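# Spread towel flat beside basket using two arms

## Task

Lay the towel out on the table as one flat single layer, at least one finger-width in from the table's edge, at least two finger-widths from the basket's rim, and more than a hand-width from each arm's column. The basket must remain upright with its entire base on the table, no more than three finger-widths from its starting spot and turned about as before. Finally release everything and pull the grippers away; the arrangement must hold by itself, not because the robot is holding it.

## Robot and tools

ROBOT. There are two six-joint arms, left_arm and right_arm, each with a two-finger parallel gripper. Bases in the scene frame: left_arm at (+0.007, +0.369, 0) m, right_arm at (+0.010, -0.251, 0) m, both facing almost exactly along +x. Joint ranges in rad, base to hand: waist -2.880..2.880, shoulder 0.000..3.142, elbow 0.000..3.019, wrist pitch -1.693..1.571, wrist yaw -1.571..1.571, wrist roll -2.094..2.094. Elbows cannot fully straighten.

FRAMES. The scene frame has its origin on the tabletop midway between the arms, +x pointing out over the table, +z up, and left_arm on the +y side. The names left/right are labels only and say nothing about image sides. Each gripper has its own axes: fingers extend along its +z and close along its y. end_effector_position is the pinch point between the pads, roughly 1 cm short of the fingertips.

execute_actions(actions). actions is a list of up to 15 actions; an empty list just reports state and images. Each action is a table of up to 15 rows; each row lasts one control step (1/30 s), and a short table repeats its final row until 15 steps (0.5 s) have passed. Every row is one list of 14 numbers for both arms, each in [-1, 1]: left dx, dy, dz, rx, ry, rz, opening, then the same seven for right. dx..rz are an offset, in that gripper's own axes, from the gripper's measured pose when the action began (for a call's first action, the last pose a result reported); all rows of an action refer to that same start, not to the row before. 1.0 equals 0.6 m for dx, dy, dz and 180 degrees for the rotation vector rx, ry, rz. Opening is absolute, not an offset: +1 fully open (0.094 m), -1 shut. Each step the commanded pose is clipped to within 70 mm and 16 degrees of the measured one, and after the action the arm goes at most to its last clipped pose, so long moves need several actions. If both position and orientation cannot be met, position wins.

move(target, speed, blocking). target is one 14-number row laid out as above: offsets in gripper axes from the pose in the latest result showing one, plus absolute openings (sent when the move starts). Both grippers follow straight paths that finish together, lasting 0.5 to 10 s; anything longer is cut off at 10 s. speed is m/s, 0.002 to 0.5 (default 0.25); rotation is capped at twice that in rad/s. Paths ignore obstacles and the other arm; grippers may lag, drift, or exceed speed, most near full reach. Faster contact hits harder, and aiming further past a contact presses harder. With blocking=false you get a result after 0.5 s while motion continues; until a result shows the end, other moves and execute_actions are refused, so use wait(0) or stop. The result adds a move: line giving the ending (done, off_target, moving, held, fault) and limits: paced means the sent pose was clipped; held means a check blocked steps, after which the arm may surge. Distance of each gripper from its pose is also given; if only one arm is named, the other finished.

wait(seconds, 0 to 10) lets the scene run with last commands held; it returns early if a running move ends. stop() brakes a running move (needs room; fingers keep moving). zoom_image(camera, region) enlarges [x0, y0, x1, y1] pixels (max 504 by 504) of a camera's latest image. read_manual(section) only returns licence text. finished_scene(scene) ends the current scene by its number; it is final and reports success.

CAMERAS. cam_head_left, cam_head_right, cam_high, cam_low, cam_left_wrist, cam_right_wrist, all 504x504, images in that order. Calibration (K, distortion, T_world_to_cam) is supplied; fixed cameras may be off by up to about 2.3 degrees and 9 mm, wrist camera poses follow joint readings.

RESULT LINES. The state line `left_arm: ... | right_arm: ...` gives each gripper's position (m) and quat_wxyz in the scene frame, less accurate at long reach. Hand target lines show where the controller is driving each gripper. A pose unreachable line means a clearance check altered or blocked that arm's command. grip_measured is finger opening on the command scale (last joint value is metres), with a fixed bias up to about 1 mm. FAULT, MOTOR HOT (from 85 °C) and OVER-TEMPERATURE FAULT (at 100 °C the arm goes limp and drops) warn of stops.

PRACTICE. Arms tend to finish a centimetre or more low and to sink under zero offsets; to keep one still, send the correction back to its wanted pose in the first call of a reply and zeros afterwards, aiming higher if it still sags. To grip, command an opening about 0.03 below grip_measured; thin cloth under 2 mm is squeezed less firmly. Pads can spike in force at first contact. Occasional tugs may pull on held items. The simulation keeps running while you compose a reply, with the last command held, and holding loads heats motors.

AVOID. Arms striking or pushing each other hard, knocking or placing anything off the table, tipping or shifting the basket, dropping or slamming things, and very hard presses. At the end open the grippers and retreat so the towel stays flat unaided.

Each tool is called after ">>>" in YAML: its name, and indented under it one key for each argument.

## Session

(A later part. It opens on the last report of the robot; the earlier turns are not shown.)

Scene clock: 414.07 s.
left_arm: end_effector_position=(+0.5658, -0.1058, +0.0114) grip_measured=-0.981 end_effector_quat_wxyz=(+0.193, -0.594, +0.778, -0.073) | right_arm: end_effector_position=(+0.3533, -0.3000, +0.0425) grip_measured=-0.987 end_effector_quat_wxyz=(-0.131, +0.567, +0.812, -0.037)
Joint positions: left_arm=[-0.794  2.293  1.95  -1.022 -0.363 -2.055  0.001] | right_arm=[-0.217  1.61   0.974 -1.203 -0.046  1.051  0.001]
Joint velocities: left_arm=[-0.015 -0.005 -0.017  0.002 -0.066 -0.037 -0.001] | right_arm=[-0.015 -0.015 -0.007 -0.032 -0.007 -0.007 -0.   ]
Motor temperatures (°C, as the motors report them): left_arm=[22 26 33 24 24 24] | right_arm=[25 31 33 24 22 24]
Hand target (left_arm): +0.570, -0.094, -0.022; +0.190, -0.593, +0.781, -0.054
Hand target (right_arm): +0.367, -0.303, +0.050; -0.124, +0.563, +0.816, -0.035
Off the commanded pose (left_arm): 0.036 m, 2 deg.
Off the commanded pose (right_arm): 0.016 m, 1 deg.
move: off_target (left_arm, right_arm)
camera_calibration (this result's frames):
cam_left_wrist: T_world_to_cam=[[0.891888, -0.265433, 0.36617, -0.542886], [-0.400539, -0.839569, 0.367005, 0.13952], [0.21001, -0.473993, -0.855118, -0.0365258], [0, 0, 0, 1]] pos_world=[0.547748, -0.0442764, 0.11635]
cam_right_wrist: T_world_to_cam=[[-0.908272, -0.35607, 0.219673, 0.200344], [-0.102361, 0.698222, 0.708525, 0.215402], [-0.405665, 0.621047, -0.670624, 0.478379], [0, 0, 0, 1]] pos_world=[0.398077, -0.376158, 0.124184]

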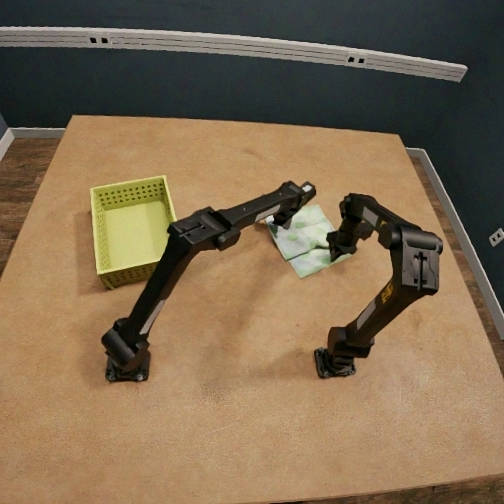

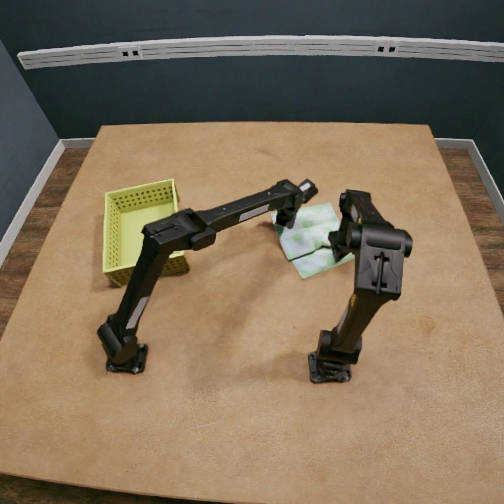

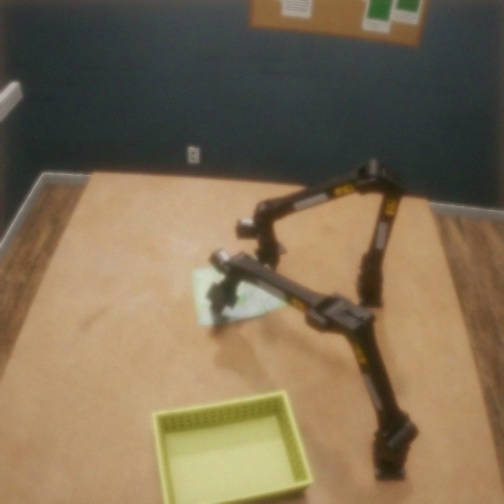

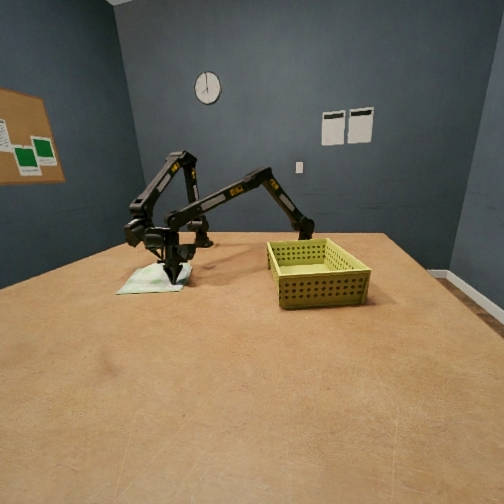

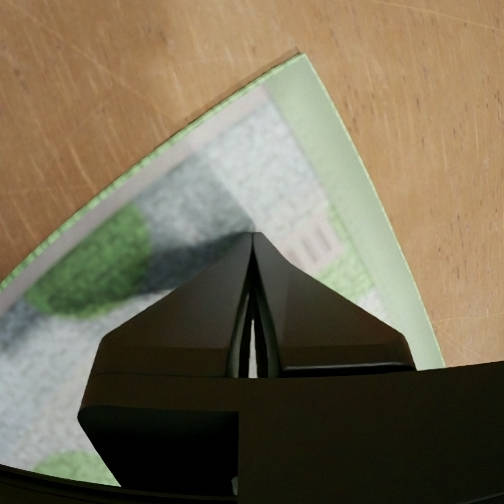

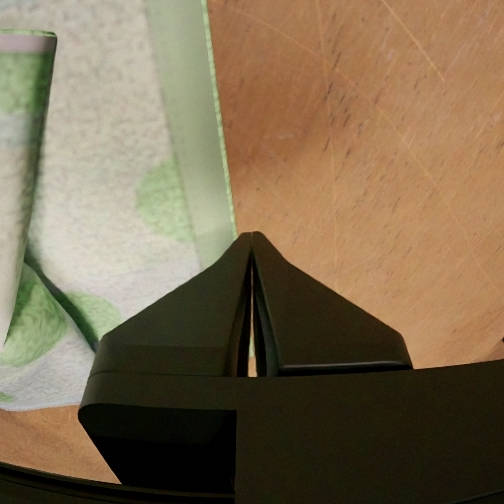

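>>> move:
  target: [0,0,0.06,0,0,0,-1, -0.04,0.085,0.085,0,0,0,-1]
  speed: 0.08

>>> move:
  target: [0,0,0.06,0,0,0,-1, -0.03,-0.34,0.137,0,0,0,-1]
  speed: 0.05

Scene clock: 422.63 s.
left_arm: end_effector_position=(+0.5727, -0.1107, +0.0112) grip_measured=-0.981 end_effector_quat_wxyz=(+0.195, -0.596, +0.774, -0.090) | right_arm: end_effector_position=(+0.3818, -0.3019, +0.0081) grip_measured=-0.988 end_effector_quat_wxyz=(-0.131, +0.567, +0.812, -0.038)
Joint positions: left_arm=[-0.793  2.296  1.95  -0.983 -0.363 -2.053  0.001] | right_arm=[-0.209  1.733  1.026 -1.132 -0.046  1.059  0.001]
Joint velocities: left_arm=[-0.015 -0.005 -0.007 -0.012 -0.022 -0.007  0.   ] | right_arm=[-0.015 -0.005  0.007 -0.002 -0.007  0.037 -0.   ]
Motor temperatures (°C, as the motors report them): left_arm=[22 26 33 24 24 24] | right_arm=[25 31 34 24 22 24]
Hand target (left_arm): +0.578, -0.101, -0.021; +0.192, -0.594, +0.777, -0.073
Hand target (right_arm): +0.393, -0.300, -0.018; -0.131, +0.567, +0.812, -0.037
Off the commanded pose (left_arm): 0.035 m, 2 deg.
Off the commanded pose (right_arm): 0.032 m, 0 deg.
move: off_target (left_arm, right_arm)
camera_calibration (this result's frames):
cam_left_wrist: T_world_to_cam=[[0.882553, -0.255648, 0.394644, -0.544151], [-0.409373, -0.830652, 0.377401, 0.144145], [0.23133, -0.494632, -0.83775, -0.0551444], [0, 0, 0, 1]] pos_world=[0.552008, -0.0466533, 0.114148]
cam_right_wrist: T_world_to_cam=[[-0.9082, -0.355209, 0.221358, 0.233312], [-0.101271, 0.699672, 0.70725, 0.244006], [-0.4061, 0.619907, -0.671415, 0.46793], [0, 0, 0, 1]] pos_world=[0.426631, -0.377923, 0.089956]

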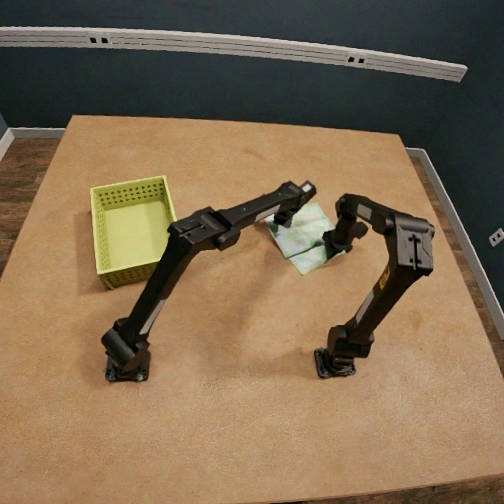

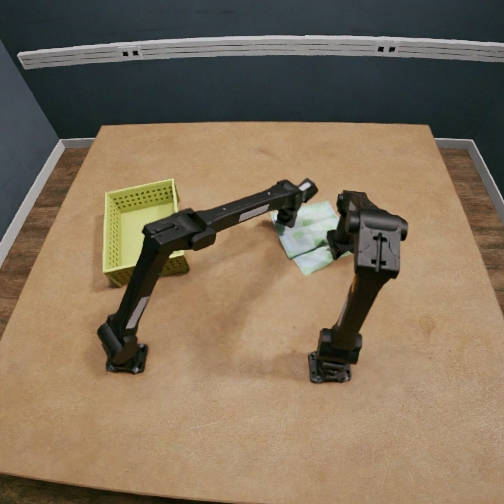

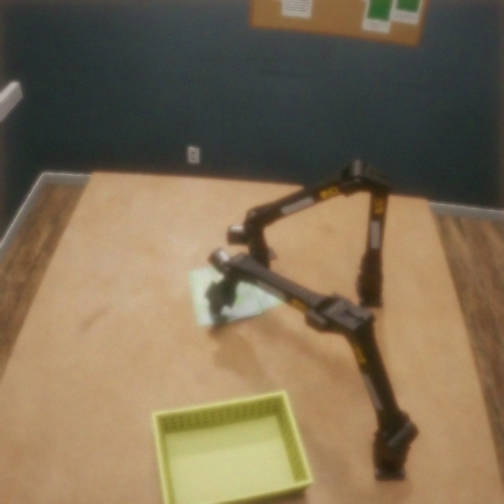

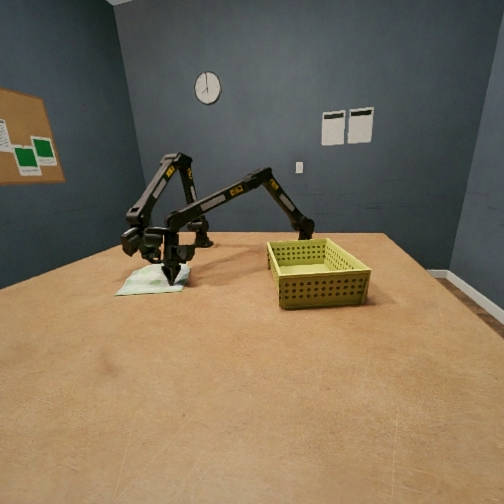

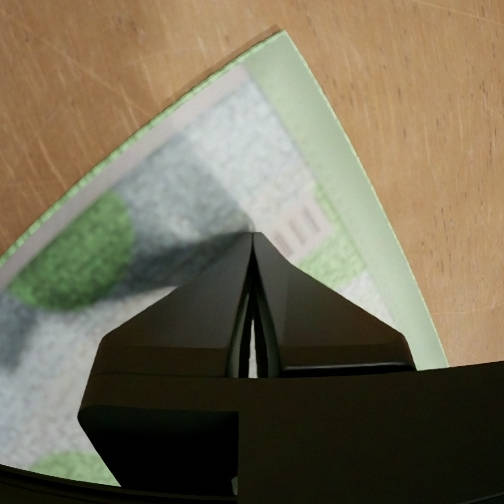

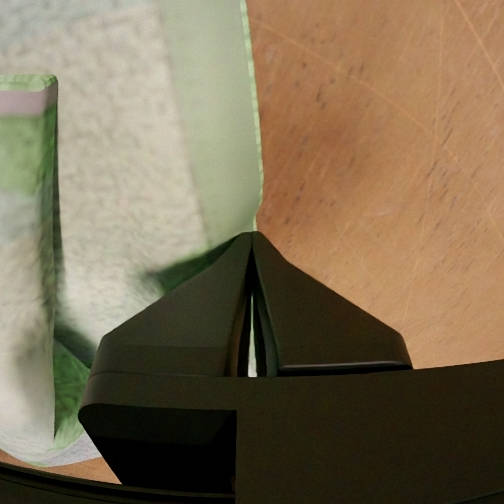

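Scene clock: 427.37 s.
left_arm: end_effector_position=(+0.5785, -0.1154, +0.0114) grip_measured=-0.981 end_effector_quat_wxyz=(+0.197, -0.596, +0.771, -0.105) | right_arm: end_effector_position=(+0.2359, -0.3819, +0.0046) grip_measured=-0.987 end_effector_quat_wxyz=(-0.063, +0.558, +0.827, -0.000)
Joint positions: left_arm=[-0.791  2.299  1.95  -0.949 -0.363 -2.051  0.001] | right_arm=[-0.582  1.385  0.612 -0.924 -0.008  0.659  0.001]
Joint velocities: left_arm=[-0.005 -0.024 -0.002  0.002  0.007  0.022 -0.001] | right_arm=[-0.005 -0.005 -0.017 -0.012  0.051 -0.095 -0.001]
Motor temperatures (°C, as the motors report them): left_arm=[22 27 33 24 24 24] | right_arm=[25 31 33 24 23 24]
Hand target (left_arm): +0.586, -0.106, -0.021; +0.195, -0.596, +0.774, -0.090
Hand target (right_arm): +0.182, -0.372, -0.026; -0.134, +0.565, +0.814, -0.030
Off the commanded pose (left_arm): 0.035 m, 2 deg.
Off the commanded pose (right_arm): 0.066 m, 9 deg.
move: off_target (left_arm, right_arm)
camera_calibration (this result's frames):
cam_left_wrist: T_world_to_cam=[[0.873356, -0.247368, 0.419593, -0.544542], [-0.418339, -0.822171, 0.386041, 0.148708], [0.249483, -0.512684, -0.821531, -0.0714588], [0, 0, 0, 1]] pos_world=[0.555617, -0.0490743, 0.112373]
cam_right_wrist: T_world_to_cam=[[-0.921567, -0.379252, 0.082958, 0.0677992], [-0.228735, 0.703096, 0.673302, 0.319263], [-0.313678, 0.601518, -0.734699, 0.427403], [0, 0, 0, 1]] pos_world=[0.269575, -0.45585, 0.0934277]

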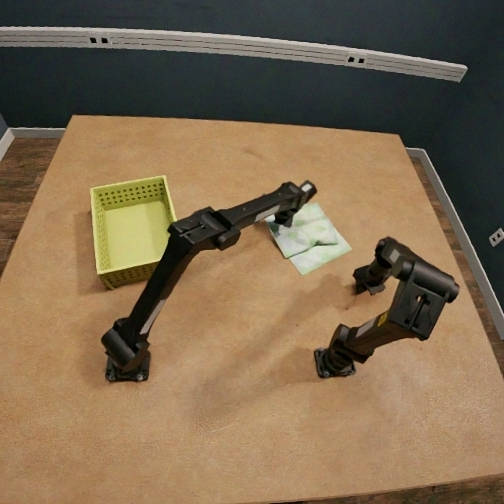

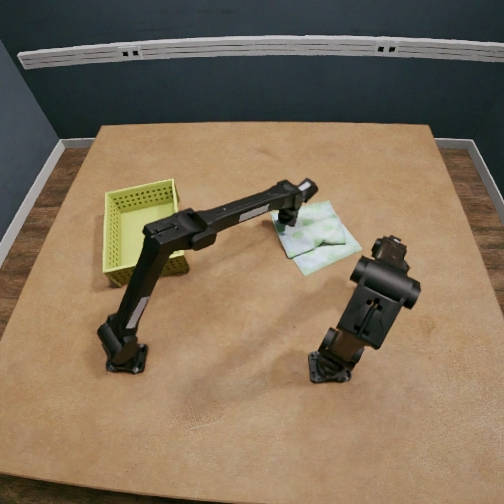

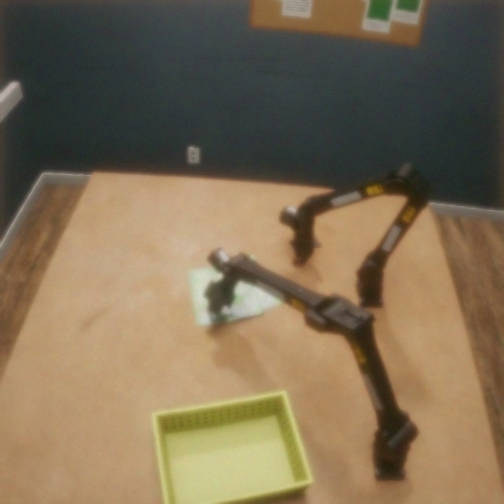

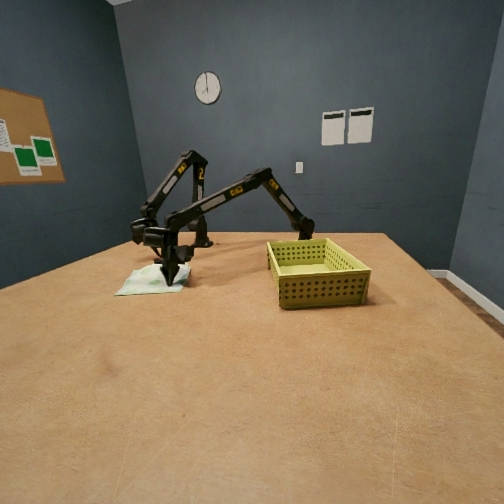

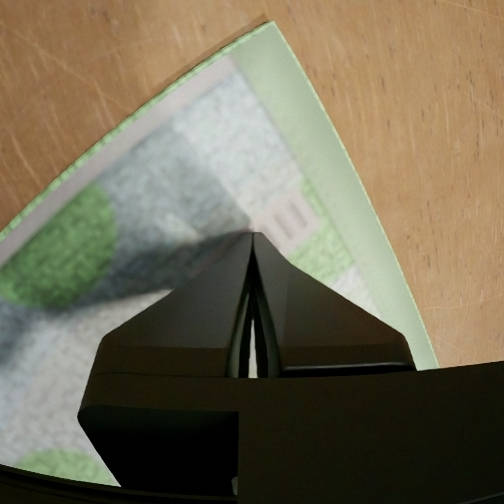

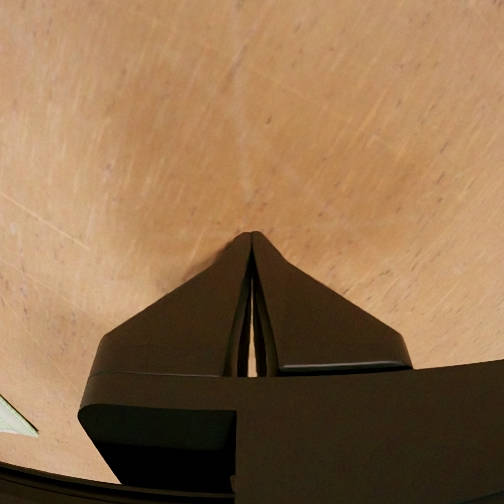

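>>> move:
  target: [0,0,0.06,0,0,0,-1, 0.04,0.335,-0.11,0,0,0,-1]
  speed: 0.12

>>> move:
  target: [0,0,0.06,0,0,0,-1, 0,0.012,0.12,0,0,0,-1]
  speed: 0.06

Scene clock: 435.47 s.
left_arm: end_effector_position=(+0.5837, -0.1197, +0.0110) grip_measured=-0.981 end_effector_quat_wxyz=(+0.199, -0.597, +0.768, -0.119) | right_arm: end_effector_position=(+0.4047, -0.2927, +0.0541) grip_measured=-0.987 end_effector_quat_wxyz=(-0.065, +0.554, +0.830, -0.011)
Joint positions: left_arm=[-0.791  2.302  1.95  -0.917 -0.363 -2.05   0.001] | right_arm=[-0.175  1.617  1.042 -1.122 -0.04   1.055  0.001]
Joint velocities: left_arm=[-0.005 -0.005 -0.002  0.027 -0.037 -0.095  0.   ] | right_arm=[ 0.005 -0.005  0.007  0.002 -0.037 -0.007 -0.001]
Motor temperatures (°C, as the motors report them): left_arm=[22 27 34 24 24 24] | right_arm=[25 31 32 24 24 24]
Hand target (left_arm): +0.592, -0.112, -0.021; +0.197, -0.596, +0.771, -0.105
Hand target (right_arm): +0.418, -0.293, +0.061; -0.060, +0.558, +0.827, -0.006
Off the commanded pose (left_arm): 0.034 m, 2 deg.
Off the commanded pose (right_arm): 0.016 m, 1 deg.
move: off_target (left_arm, right_arm)
camera_calibration (this result's frames):
cam_left_wrist: T_world_to_cam=[[0.864528, -0.239476, 0.441863, -0.544141], [-0.42669, -0.814298, 0.393516, 0.153167], [0.26557, -0.528744, -0.806165, -0.0867834], [0, 0, 0, 1]] pos_world=[0.558827, -0.0514712, 0.1102]
cam_right_wrist: T_world_to_cam=[[-0.916404, -0.387041, 0.101993, 0.247661], [-0.226101, 0.71085, 0.666011, 0.263424], [-0.330275, 0.587275, -0.738936, 0.465833], [0, 0, 0, 1]] pos_world=[0.440372, -0.364972, 0.143518]

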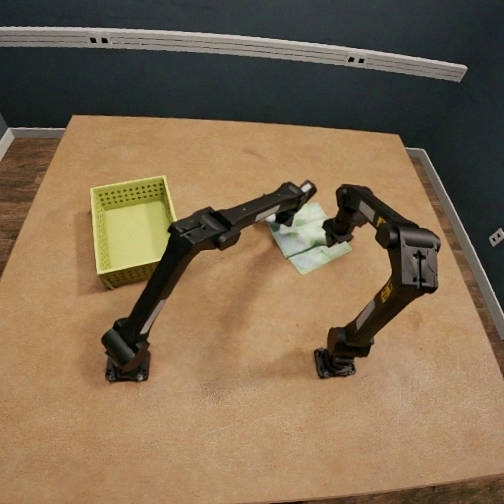

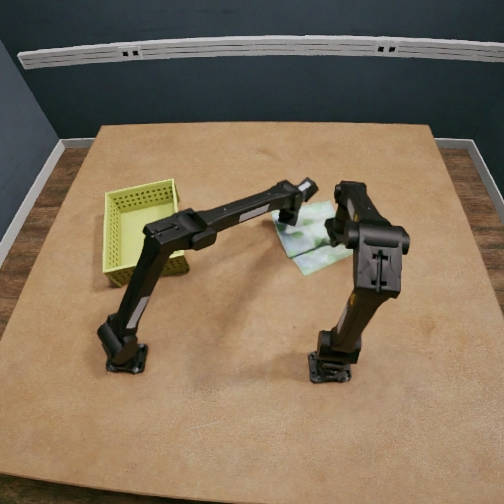

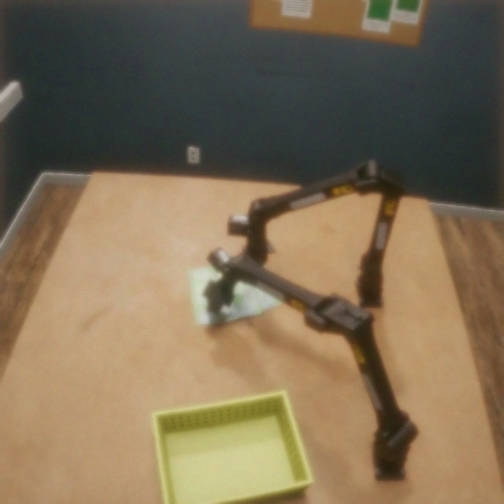

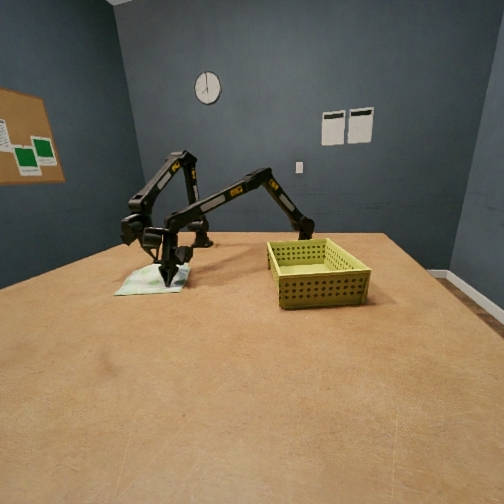

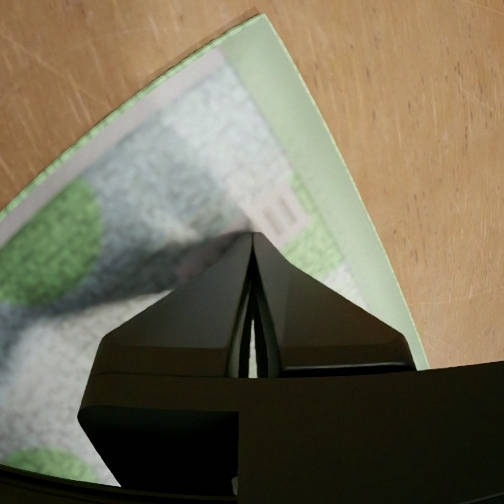

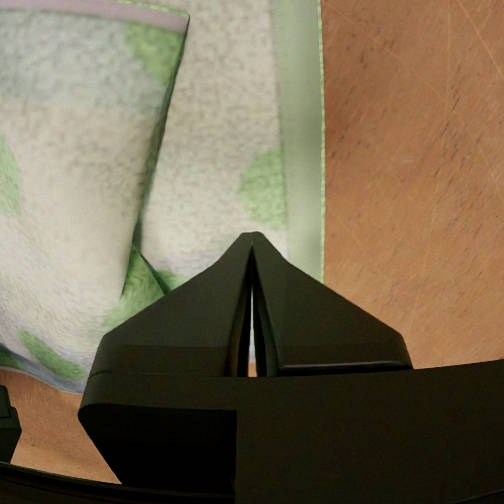

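Scene clock: 436.90 s.
left_arm: end_effector_position=(+0.5887, -0.1235, +0.0109) grip_measured=-0.981 end_effector_quat_wxyz=(+0.201, -0.598, +0.765, -0.131) | right_arm: end_effector_position=(+0.4066, -0.2905, +0.0072) grip_measured=-0.987 end_effector_quat_wxyz=(-0.056, +0.555, +0.830, -0.007)
Joint positions: left_arm=[-0.789  2.305  1.95  -0.887 -0.363 -2.048  0.001] | right_arm=[-0.169  1.687  0.983 -0.973 -0.04   1.063  0.001]
Joint velocities: left_arm=[-0.005 -0.024 -0.027  0.012 -0.022  0.022 -0.001] | right_arm=[-0.024 -0.005 -0.007  0.002 -0.066  0.022  0.001]
Motor temperatures (°C, as the motors report them): left_arm=[22 27 34 24 24 24] | right_arm=[25 31 32 24 24 24]
Hand target (left_arm): +0.598, -0.117, -0.021; +0.199, -0.597, +0.768, -0.119
Hand target (right_arm): +0.403, -0.286, -0.016; -0.065, +0.554, +0.830, -0.011
Off the commanded pose (left_arm): 0.034 m, 2 deg.
Off the commanded pose (right_arm): 0.026 m, 1 deg.
move: off_target (left_arm, right_arm)
camera_calibration (this result's frames):
cam_left_wrist: T_world_to_cam=[[0.856028, -0.231081, 0.462404, -0.543518], [-0.434074, -0.80708, 0.400252, 0.157436], [0.280706, -0.543345, -0.791189, -0.101051], [0, 0, 0, 1]] pos_world=[0.561971, -0.0534389, 0.10836]
cam_right_wrist: T_world_to_cam=[[-0.918925, -0.385046, 0.0855377, 0.256753], [-0.23756, 0.7134, 0.659262, 0.298929], [-0.314868, 0.585492, -0.747032, 0.423802], [0, 0, 0, 1]] pos_world=[0.440392, -0.362527, 0.0975591]

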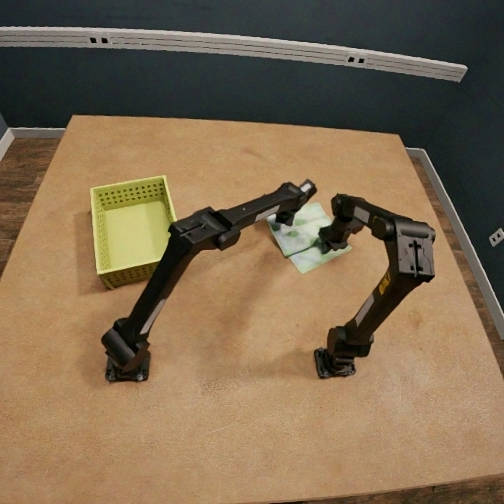

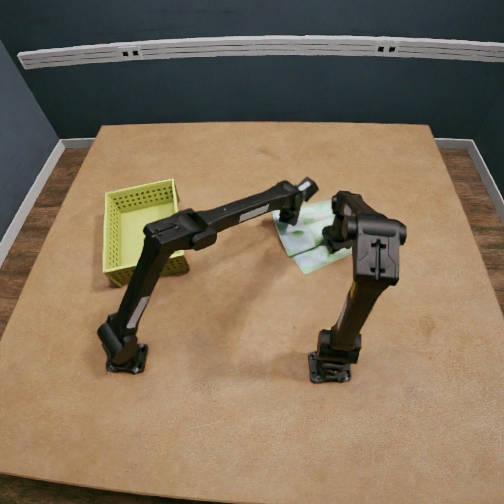

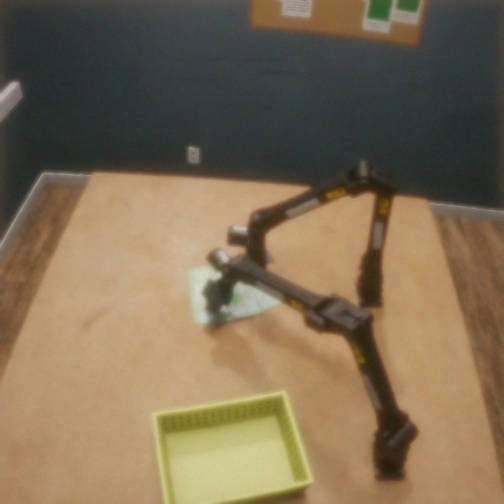

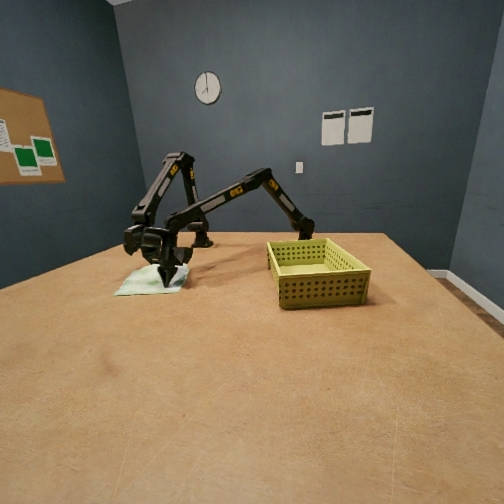

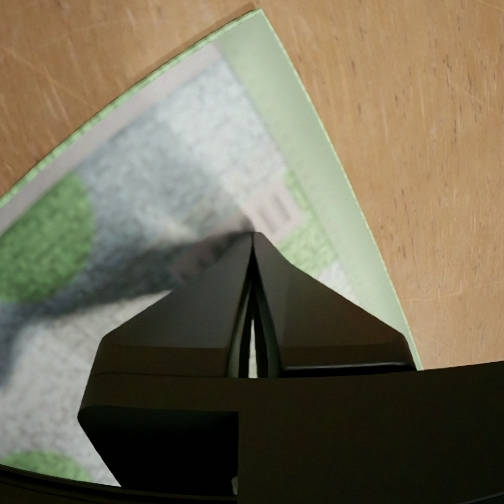

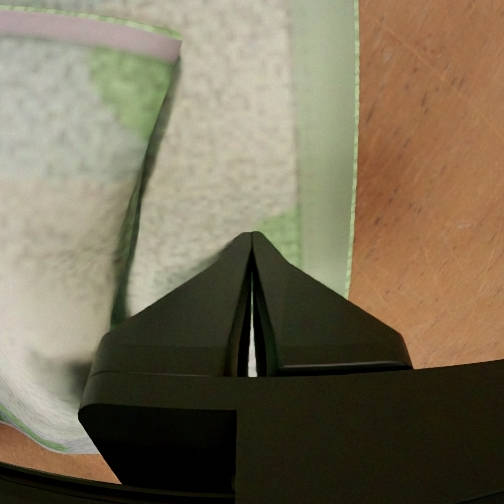

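Well inside now. Drag, shorter.

>>> move:
  target: [0,0,0.06,0,0,0,-1, 0,-0.2,0.09,0,0,0,-1]
  speed: 0.04

Scene clock: 442.53 s.
left_arm: end_effector_position=(+0.5929, -0.1272, +0.0107) grip_measured=-0.981 end_effector_quat_wxyz=(+0.202, -0.598, +0.762, -0.142) | right_arm: end_effector_position=(+0.3373, -0.3310, +0.0050) grip_measured=-0.987 end_effector_quat_wxyz=(+0.007, +0.549, +0.835, +0.028)
Joint positions: left_arm=[-0.789  2.308  1.95  -0.86  -0.363 -2.047  0.001] | right_arm=[-0.316  1.473  0.712 -0.779 -0.048  0.903  0.001]
Joint velocities: left_arm=[-0.015 -0.005  0.007 -0.012  0.081 -0.037  0.001] | right_arm=[-0.005 -0.015 -0.002 -0.007  0.022  0.022  0.   ]
Motor temperatures (°C, as the motors report them): left_arm=[22 27 34 24 24 24] | right_arm=[25 31 32 24 24 24]
Hand target (left_arm): +0.603, -0.121, -0.020; +0.201, -0.598, +0.765, -0.131
Hand target (right_arm): +0.289, -0.328, -0.032; -0.058, +0.555, +0.830, -0.003
Off the commanded pose (left_arm): 0.034 m, 1 deg.
Off the commanded pose (right_arm): 0.063 m, 8 deg.
move: off_target (left_arm, right_arm)
camera_calibration (this result's frames):
cam_left_wrist: T_world_to_cam=[[0.847998, -0.224008, 0.480334, -0.542347], [-0.441323, -0.8003, 0.405899, 0.161418], [0.293486, -0.556184, -0.777512, -0.113705], [0, 0, 0, 1]] pos_world=[0.564517, -0.0555482, 0.106581]
cam_right_wrist: T_world_to_cam=[[-0.917216, -0.396175, -0.0419534, 0.17407], [-0.337928, 0.717914, 0.608609, 0.348464], [-0.210997, 0.572403, -0.79236, 0.38497], [0, 0, 0, 1]] pos_world=[0.358642, -0.401563, 0.100259]

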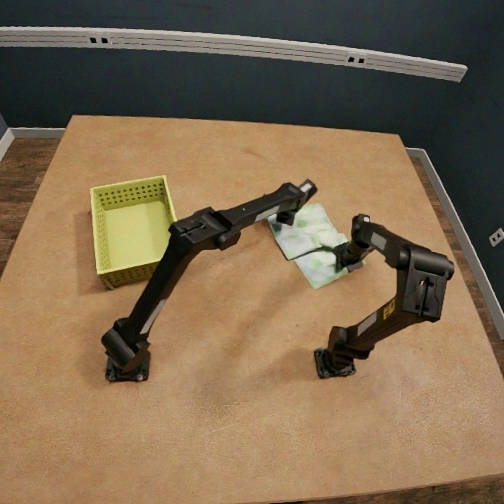

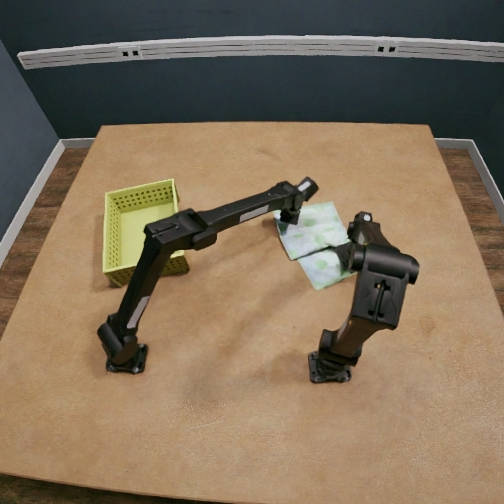

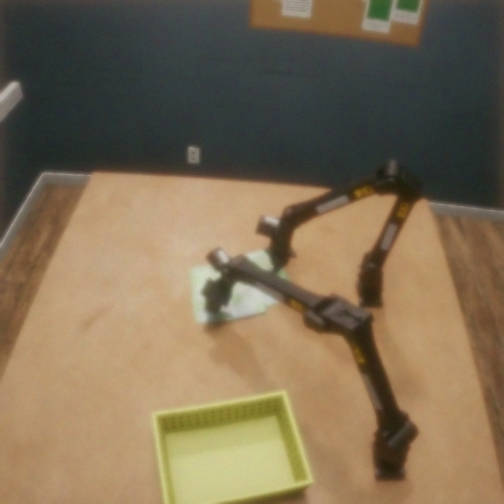

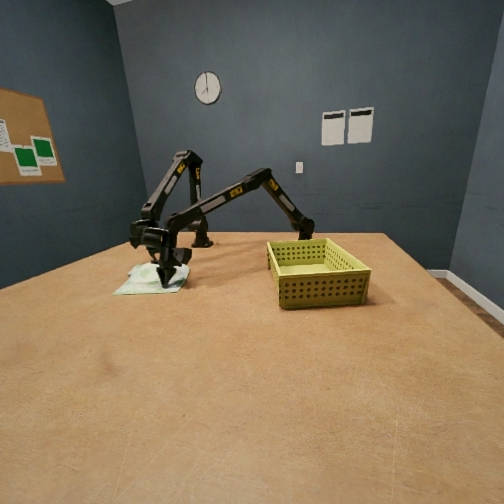

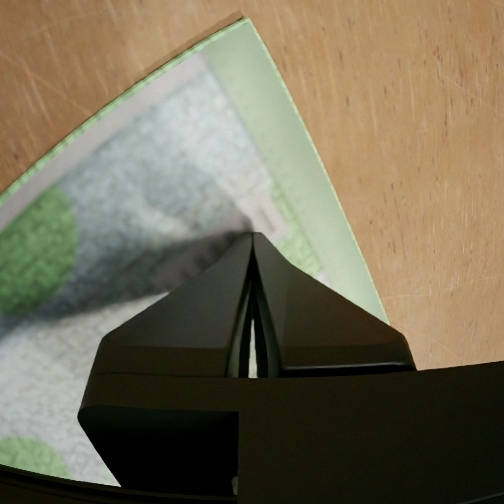

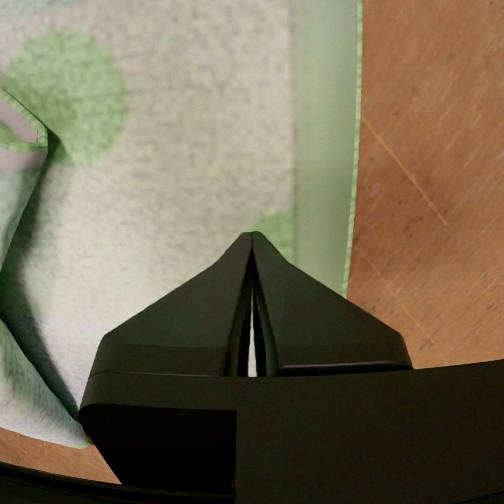

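>>> move:
  target: [0,0,0.06,0,0,0,-1, 0.01,-0.18,0.05,0,0,0,-1]
  speed: 0.04

Scene clock: 449.50 s.
left_arm: end_effector_position=(+0.5970, -0.1305, +0.0109) grip_measured=-0.981 end_effector_quat_wxyz=(+0.204, -0.598, +0.760, -0.153) | right_arm: end_effector_position=(+0.2794, -0.3719, +0.0048) grip_measured=-0.987 end_effector_quat_wxyz=(+0.066, +0.541, +0.837, +0.051)
Joint positions: left_arm=[-0.788  2.311  1.95  -0.835 -0.363 -2.047  0.001] | right_arm=[-0.524  1.3    0.529 -0.658 -0.087  0.685  0.001]
Joint velocities: left_arm=[-0.015 -0.005  0.002  0.007 -0.066 -0.022  0.001] | right_arm=[-0.005 -0.015  0.002 -0.007  0.037  0.022 -0.001]
Motor temperatures (°C, as the motors report them): left_arm=[22 27 35 24 24 24] | right_arm=[25 31 31 24 23 24]
Hand target (left_arm): +0.608, -0.125, -0.020; +0.202, -0.598, +0.762, -0.143
Hand target (right_arm): +0.237, -0.361, -0.027; +0.005, +0.549, +0.835, +0.032
Off the commanded pose (left_arm): 0.035 m, 1 deg.
Off the commanded pose (right_arm): 0.055 m, 7 deg.
move: off_target (left_arm, right_arm)
camera_calibration (this result's frames):
cam_left_wrist: T_world_to_cam=[[0.840086, -0.216221, 0.497497, -0.541097], [-0.447875, -0.793903, 0.411249, 0.165251], [0.306044, -0.568301, -0.763787, -0.125864], [0, 0, 0, 1]] pos_world=[0.5671, -0.0573315, 0.105102]
cam_right_wrist: T_world_to_cam=[[-0.900434, -0.410269, -0.14456, 0.0953297], [-0.418858, 0.728086, 0.542632, 0.385067], [-0.117373, 0.549155, -0.827438, 0.361265], [0, 0, 0, 1]] pos_world=[0.289529, -0.439641, 0.103755]

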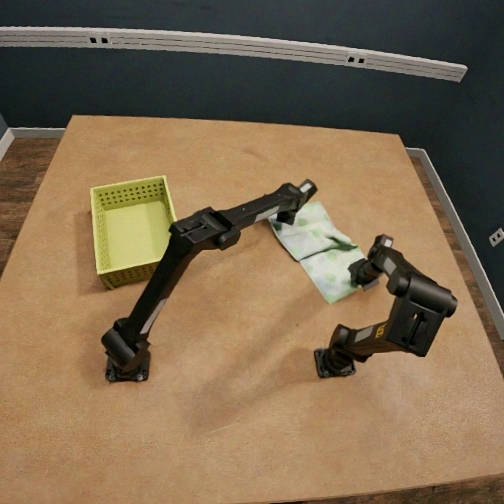

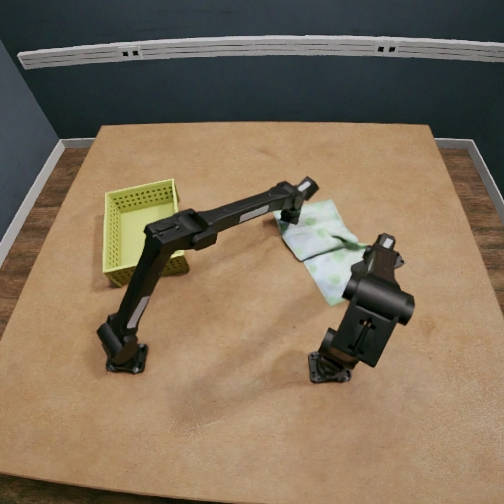

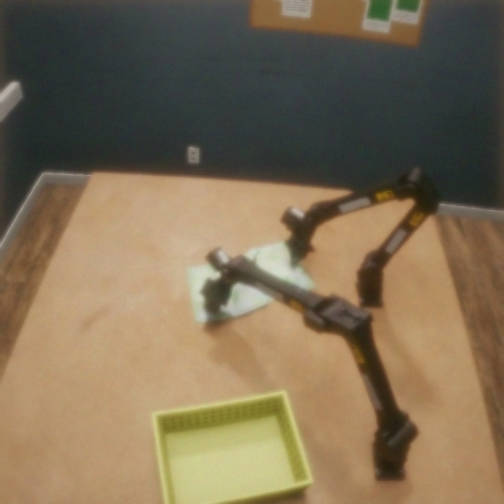

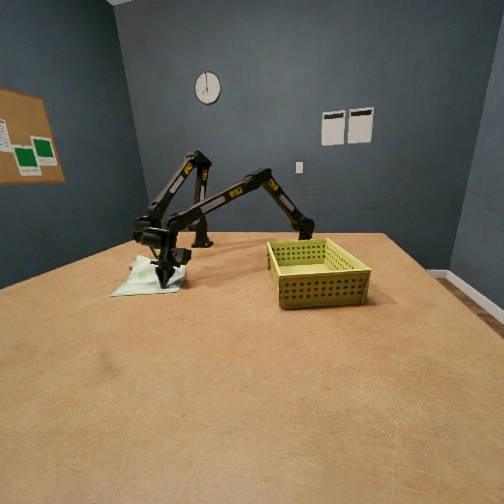

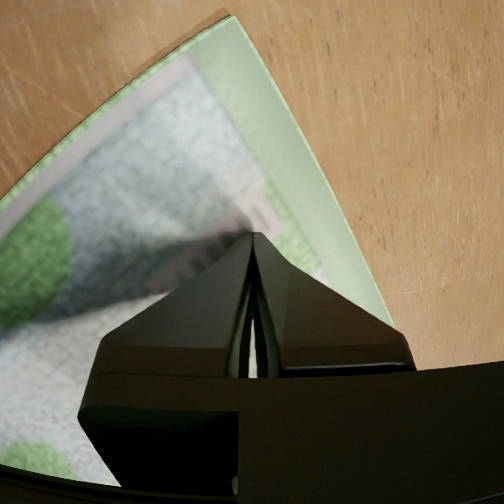

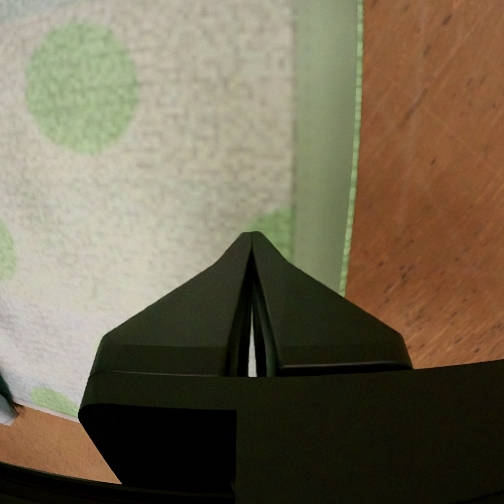

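>>> move:
  target: [0,0,0.06,0,0,0,-1, 0.09,-0.16,0.04,0,0,0,-1]
  speed: 0.04

Scene clock: 455.17 s.
left_arm: end_effector_position=(+0.6005, -0.1336, +0.0106) grip_measured=-0.981 end_effector_quat_wxyz=(+0.205, -0.599, +0.757, -0.163) | right_arm: end_effector_position=(+0.2232, -0.3815, +0.0039) grip_measured=-0.988 end_effector_quat_wxyz=(+0.141, +0.529, +0.834, +0.063)
Joint positions: left_arm=[-0.788  2.314  1.95  -0.812 -0.363 -2.046  0.001] | right_arm=[-0.702  1.069  0.333 -0.561 -0.147  0.504  0.001]
Joint velocities: left_arm=[-0.015  0.005 -0.012  0.012 -0.022 -0.081 -0.   ] | right_arm=[ 0.005 -0.005 -0.002 -0.002 -0.037 -0.081 -0.   ]
Motor temperatures (°C, as the motors report them): left_arm=[22 27 35 24 24 24] | right_arm=[25 30 31 24 23 24]
Hand target (left_arm): +0.612, -0.129, -0.020; +0.204, -0.598, +0.760, -0.153
Hand target (right_arm): +0.177, -0.356, -0.032; +0.065, +0.541, +0.837, +0.055
Off the commanded pose (left_arm): 0.034 m, 1 deg.
Off the commanded pose (right_arm): 0.066 m, 9 deg.
move: off_target (left_arm, right_arm)
camera_calibration (this result's frames):
cam_left_wrist: T_world_to_cam=[[0.83285, -0.209082, 0.512489, -0.539463], [-0.45377, -0.788115, 0.415894, 0.168747], [0.316944, -0.578929, -0.751257, -0.13698], [0, 0, 0, 1]] pos_world=[0.569279, -0.0591021, 0.103381]
cam_right_wrist: T_world_to_cam=[[-0.868489, -0.432334, -0.242515, 0.0254893], [-0.495692, 0.753474, 0.431934, 0.396259], [-0.00401114, 0.495343, -0.868688, 0.313584], [0, 0, 0, 1]] pos_world=[0.219818, -0.442883, 0.10743]

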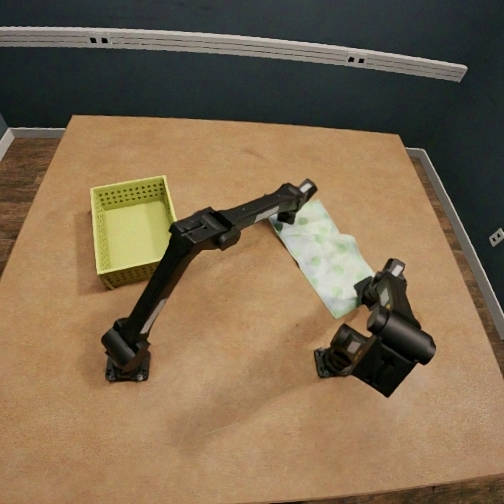

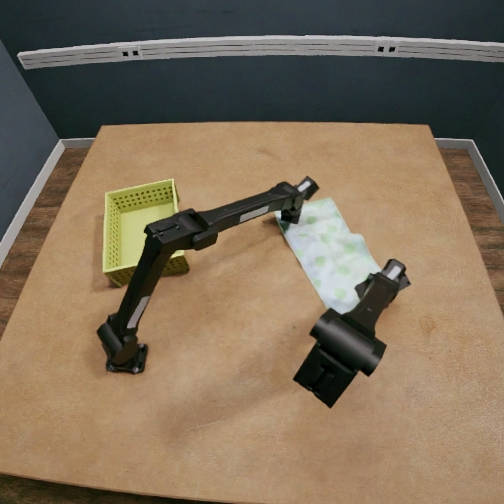

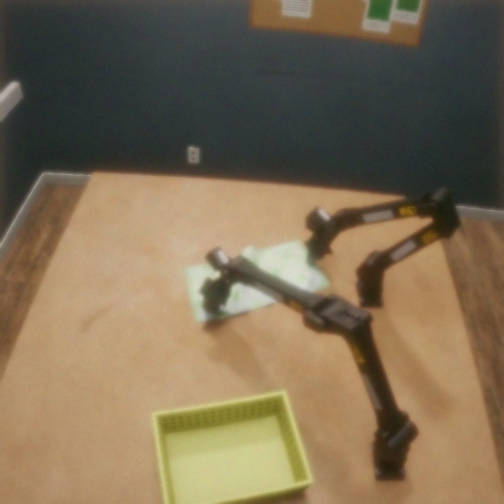

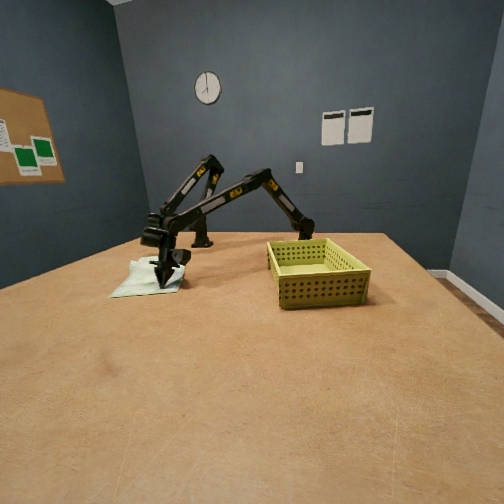

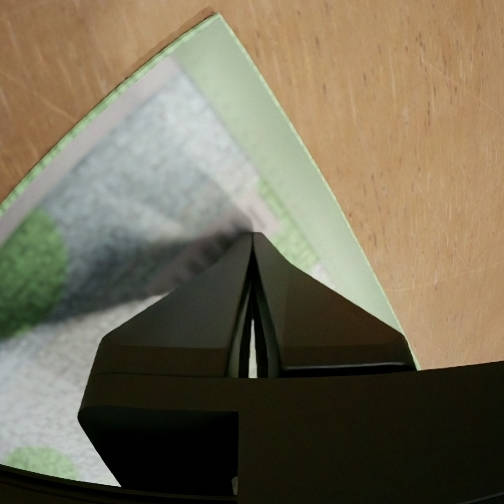

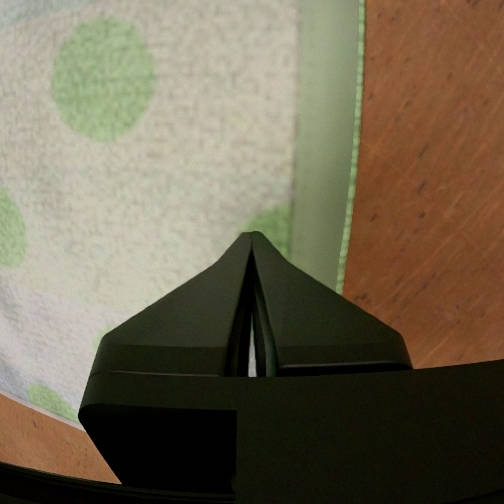

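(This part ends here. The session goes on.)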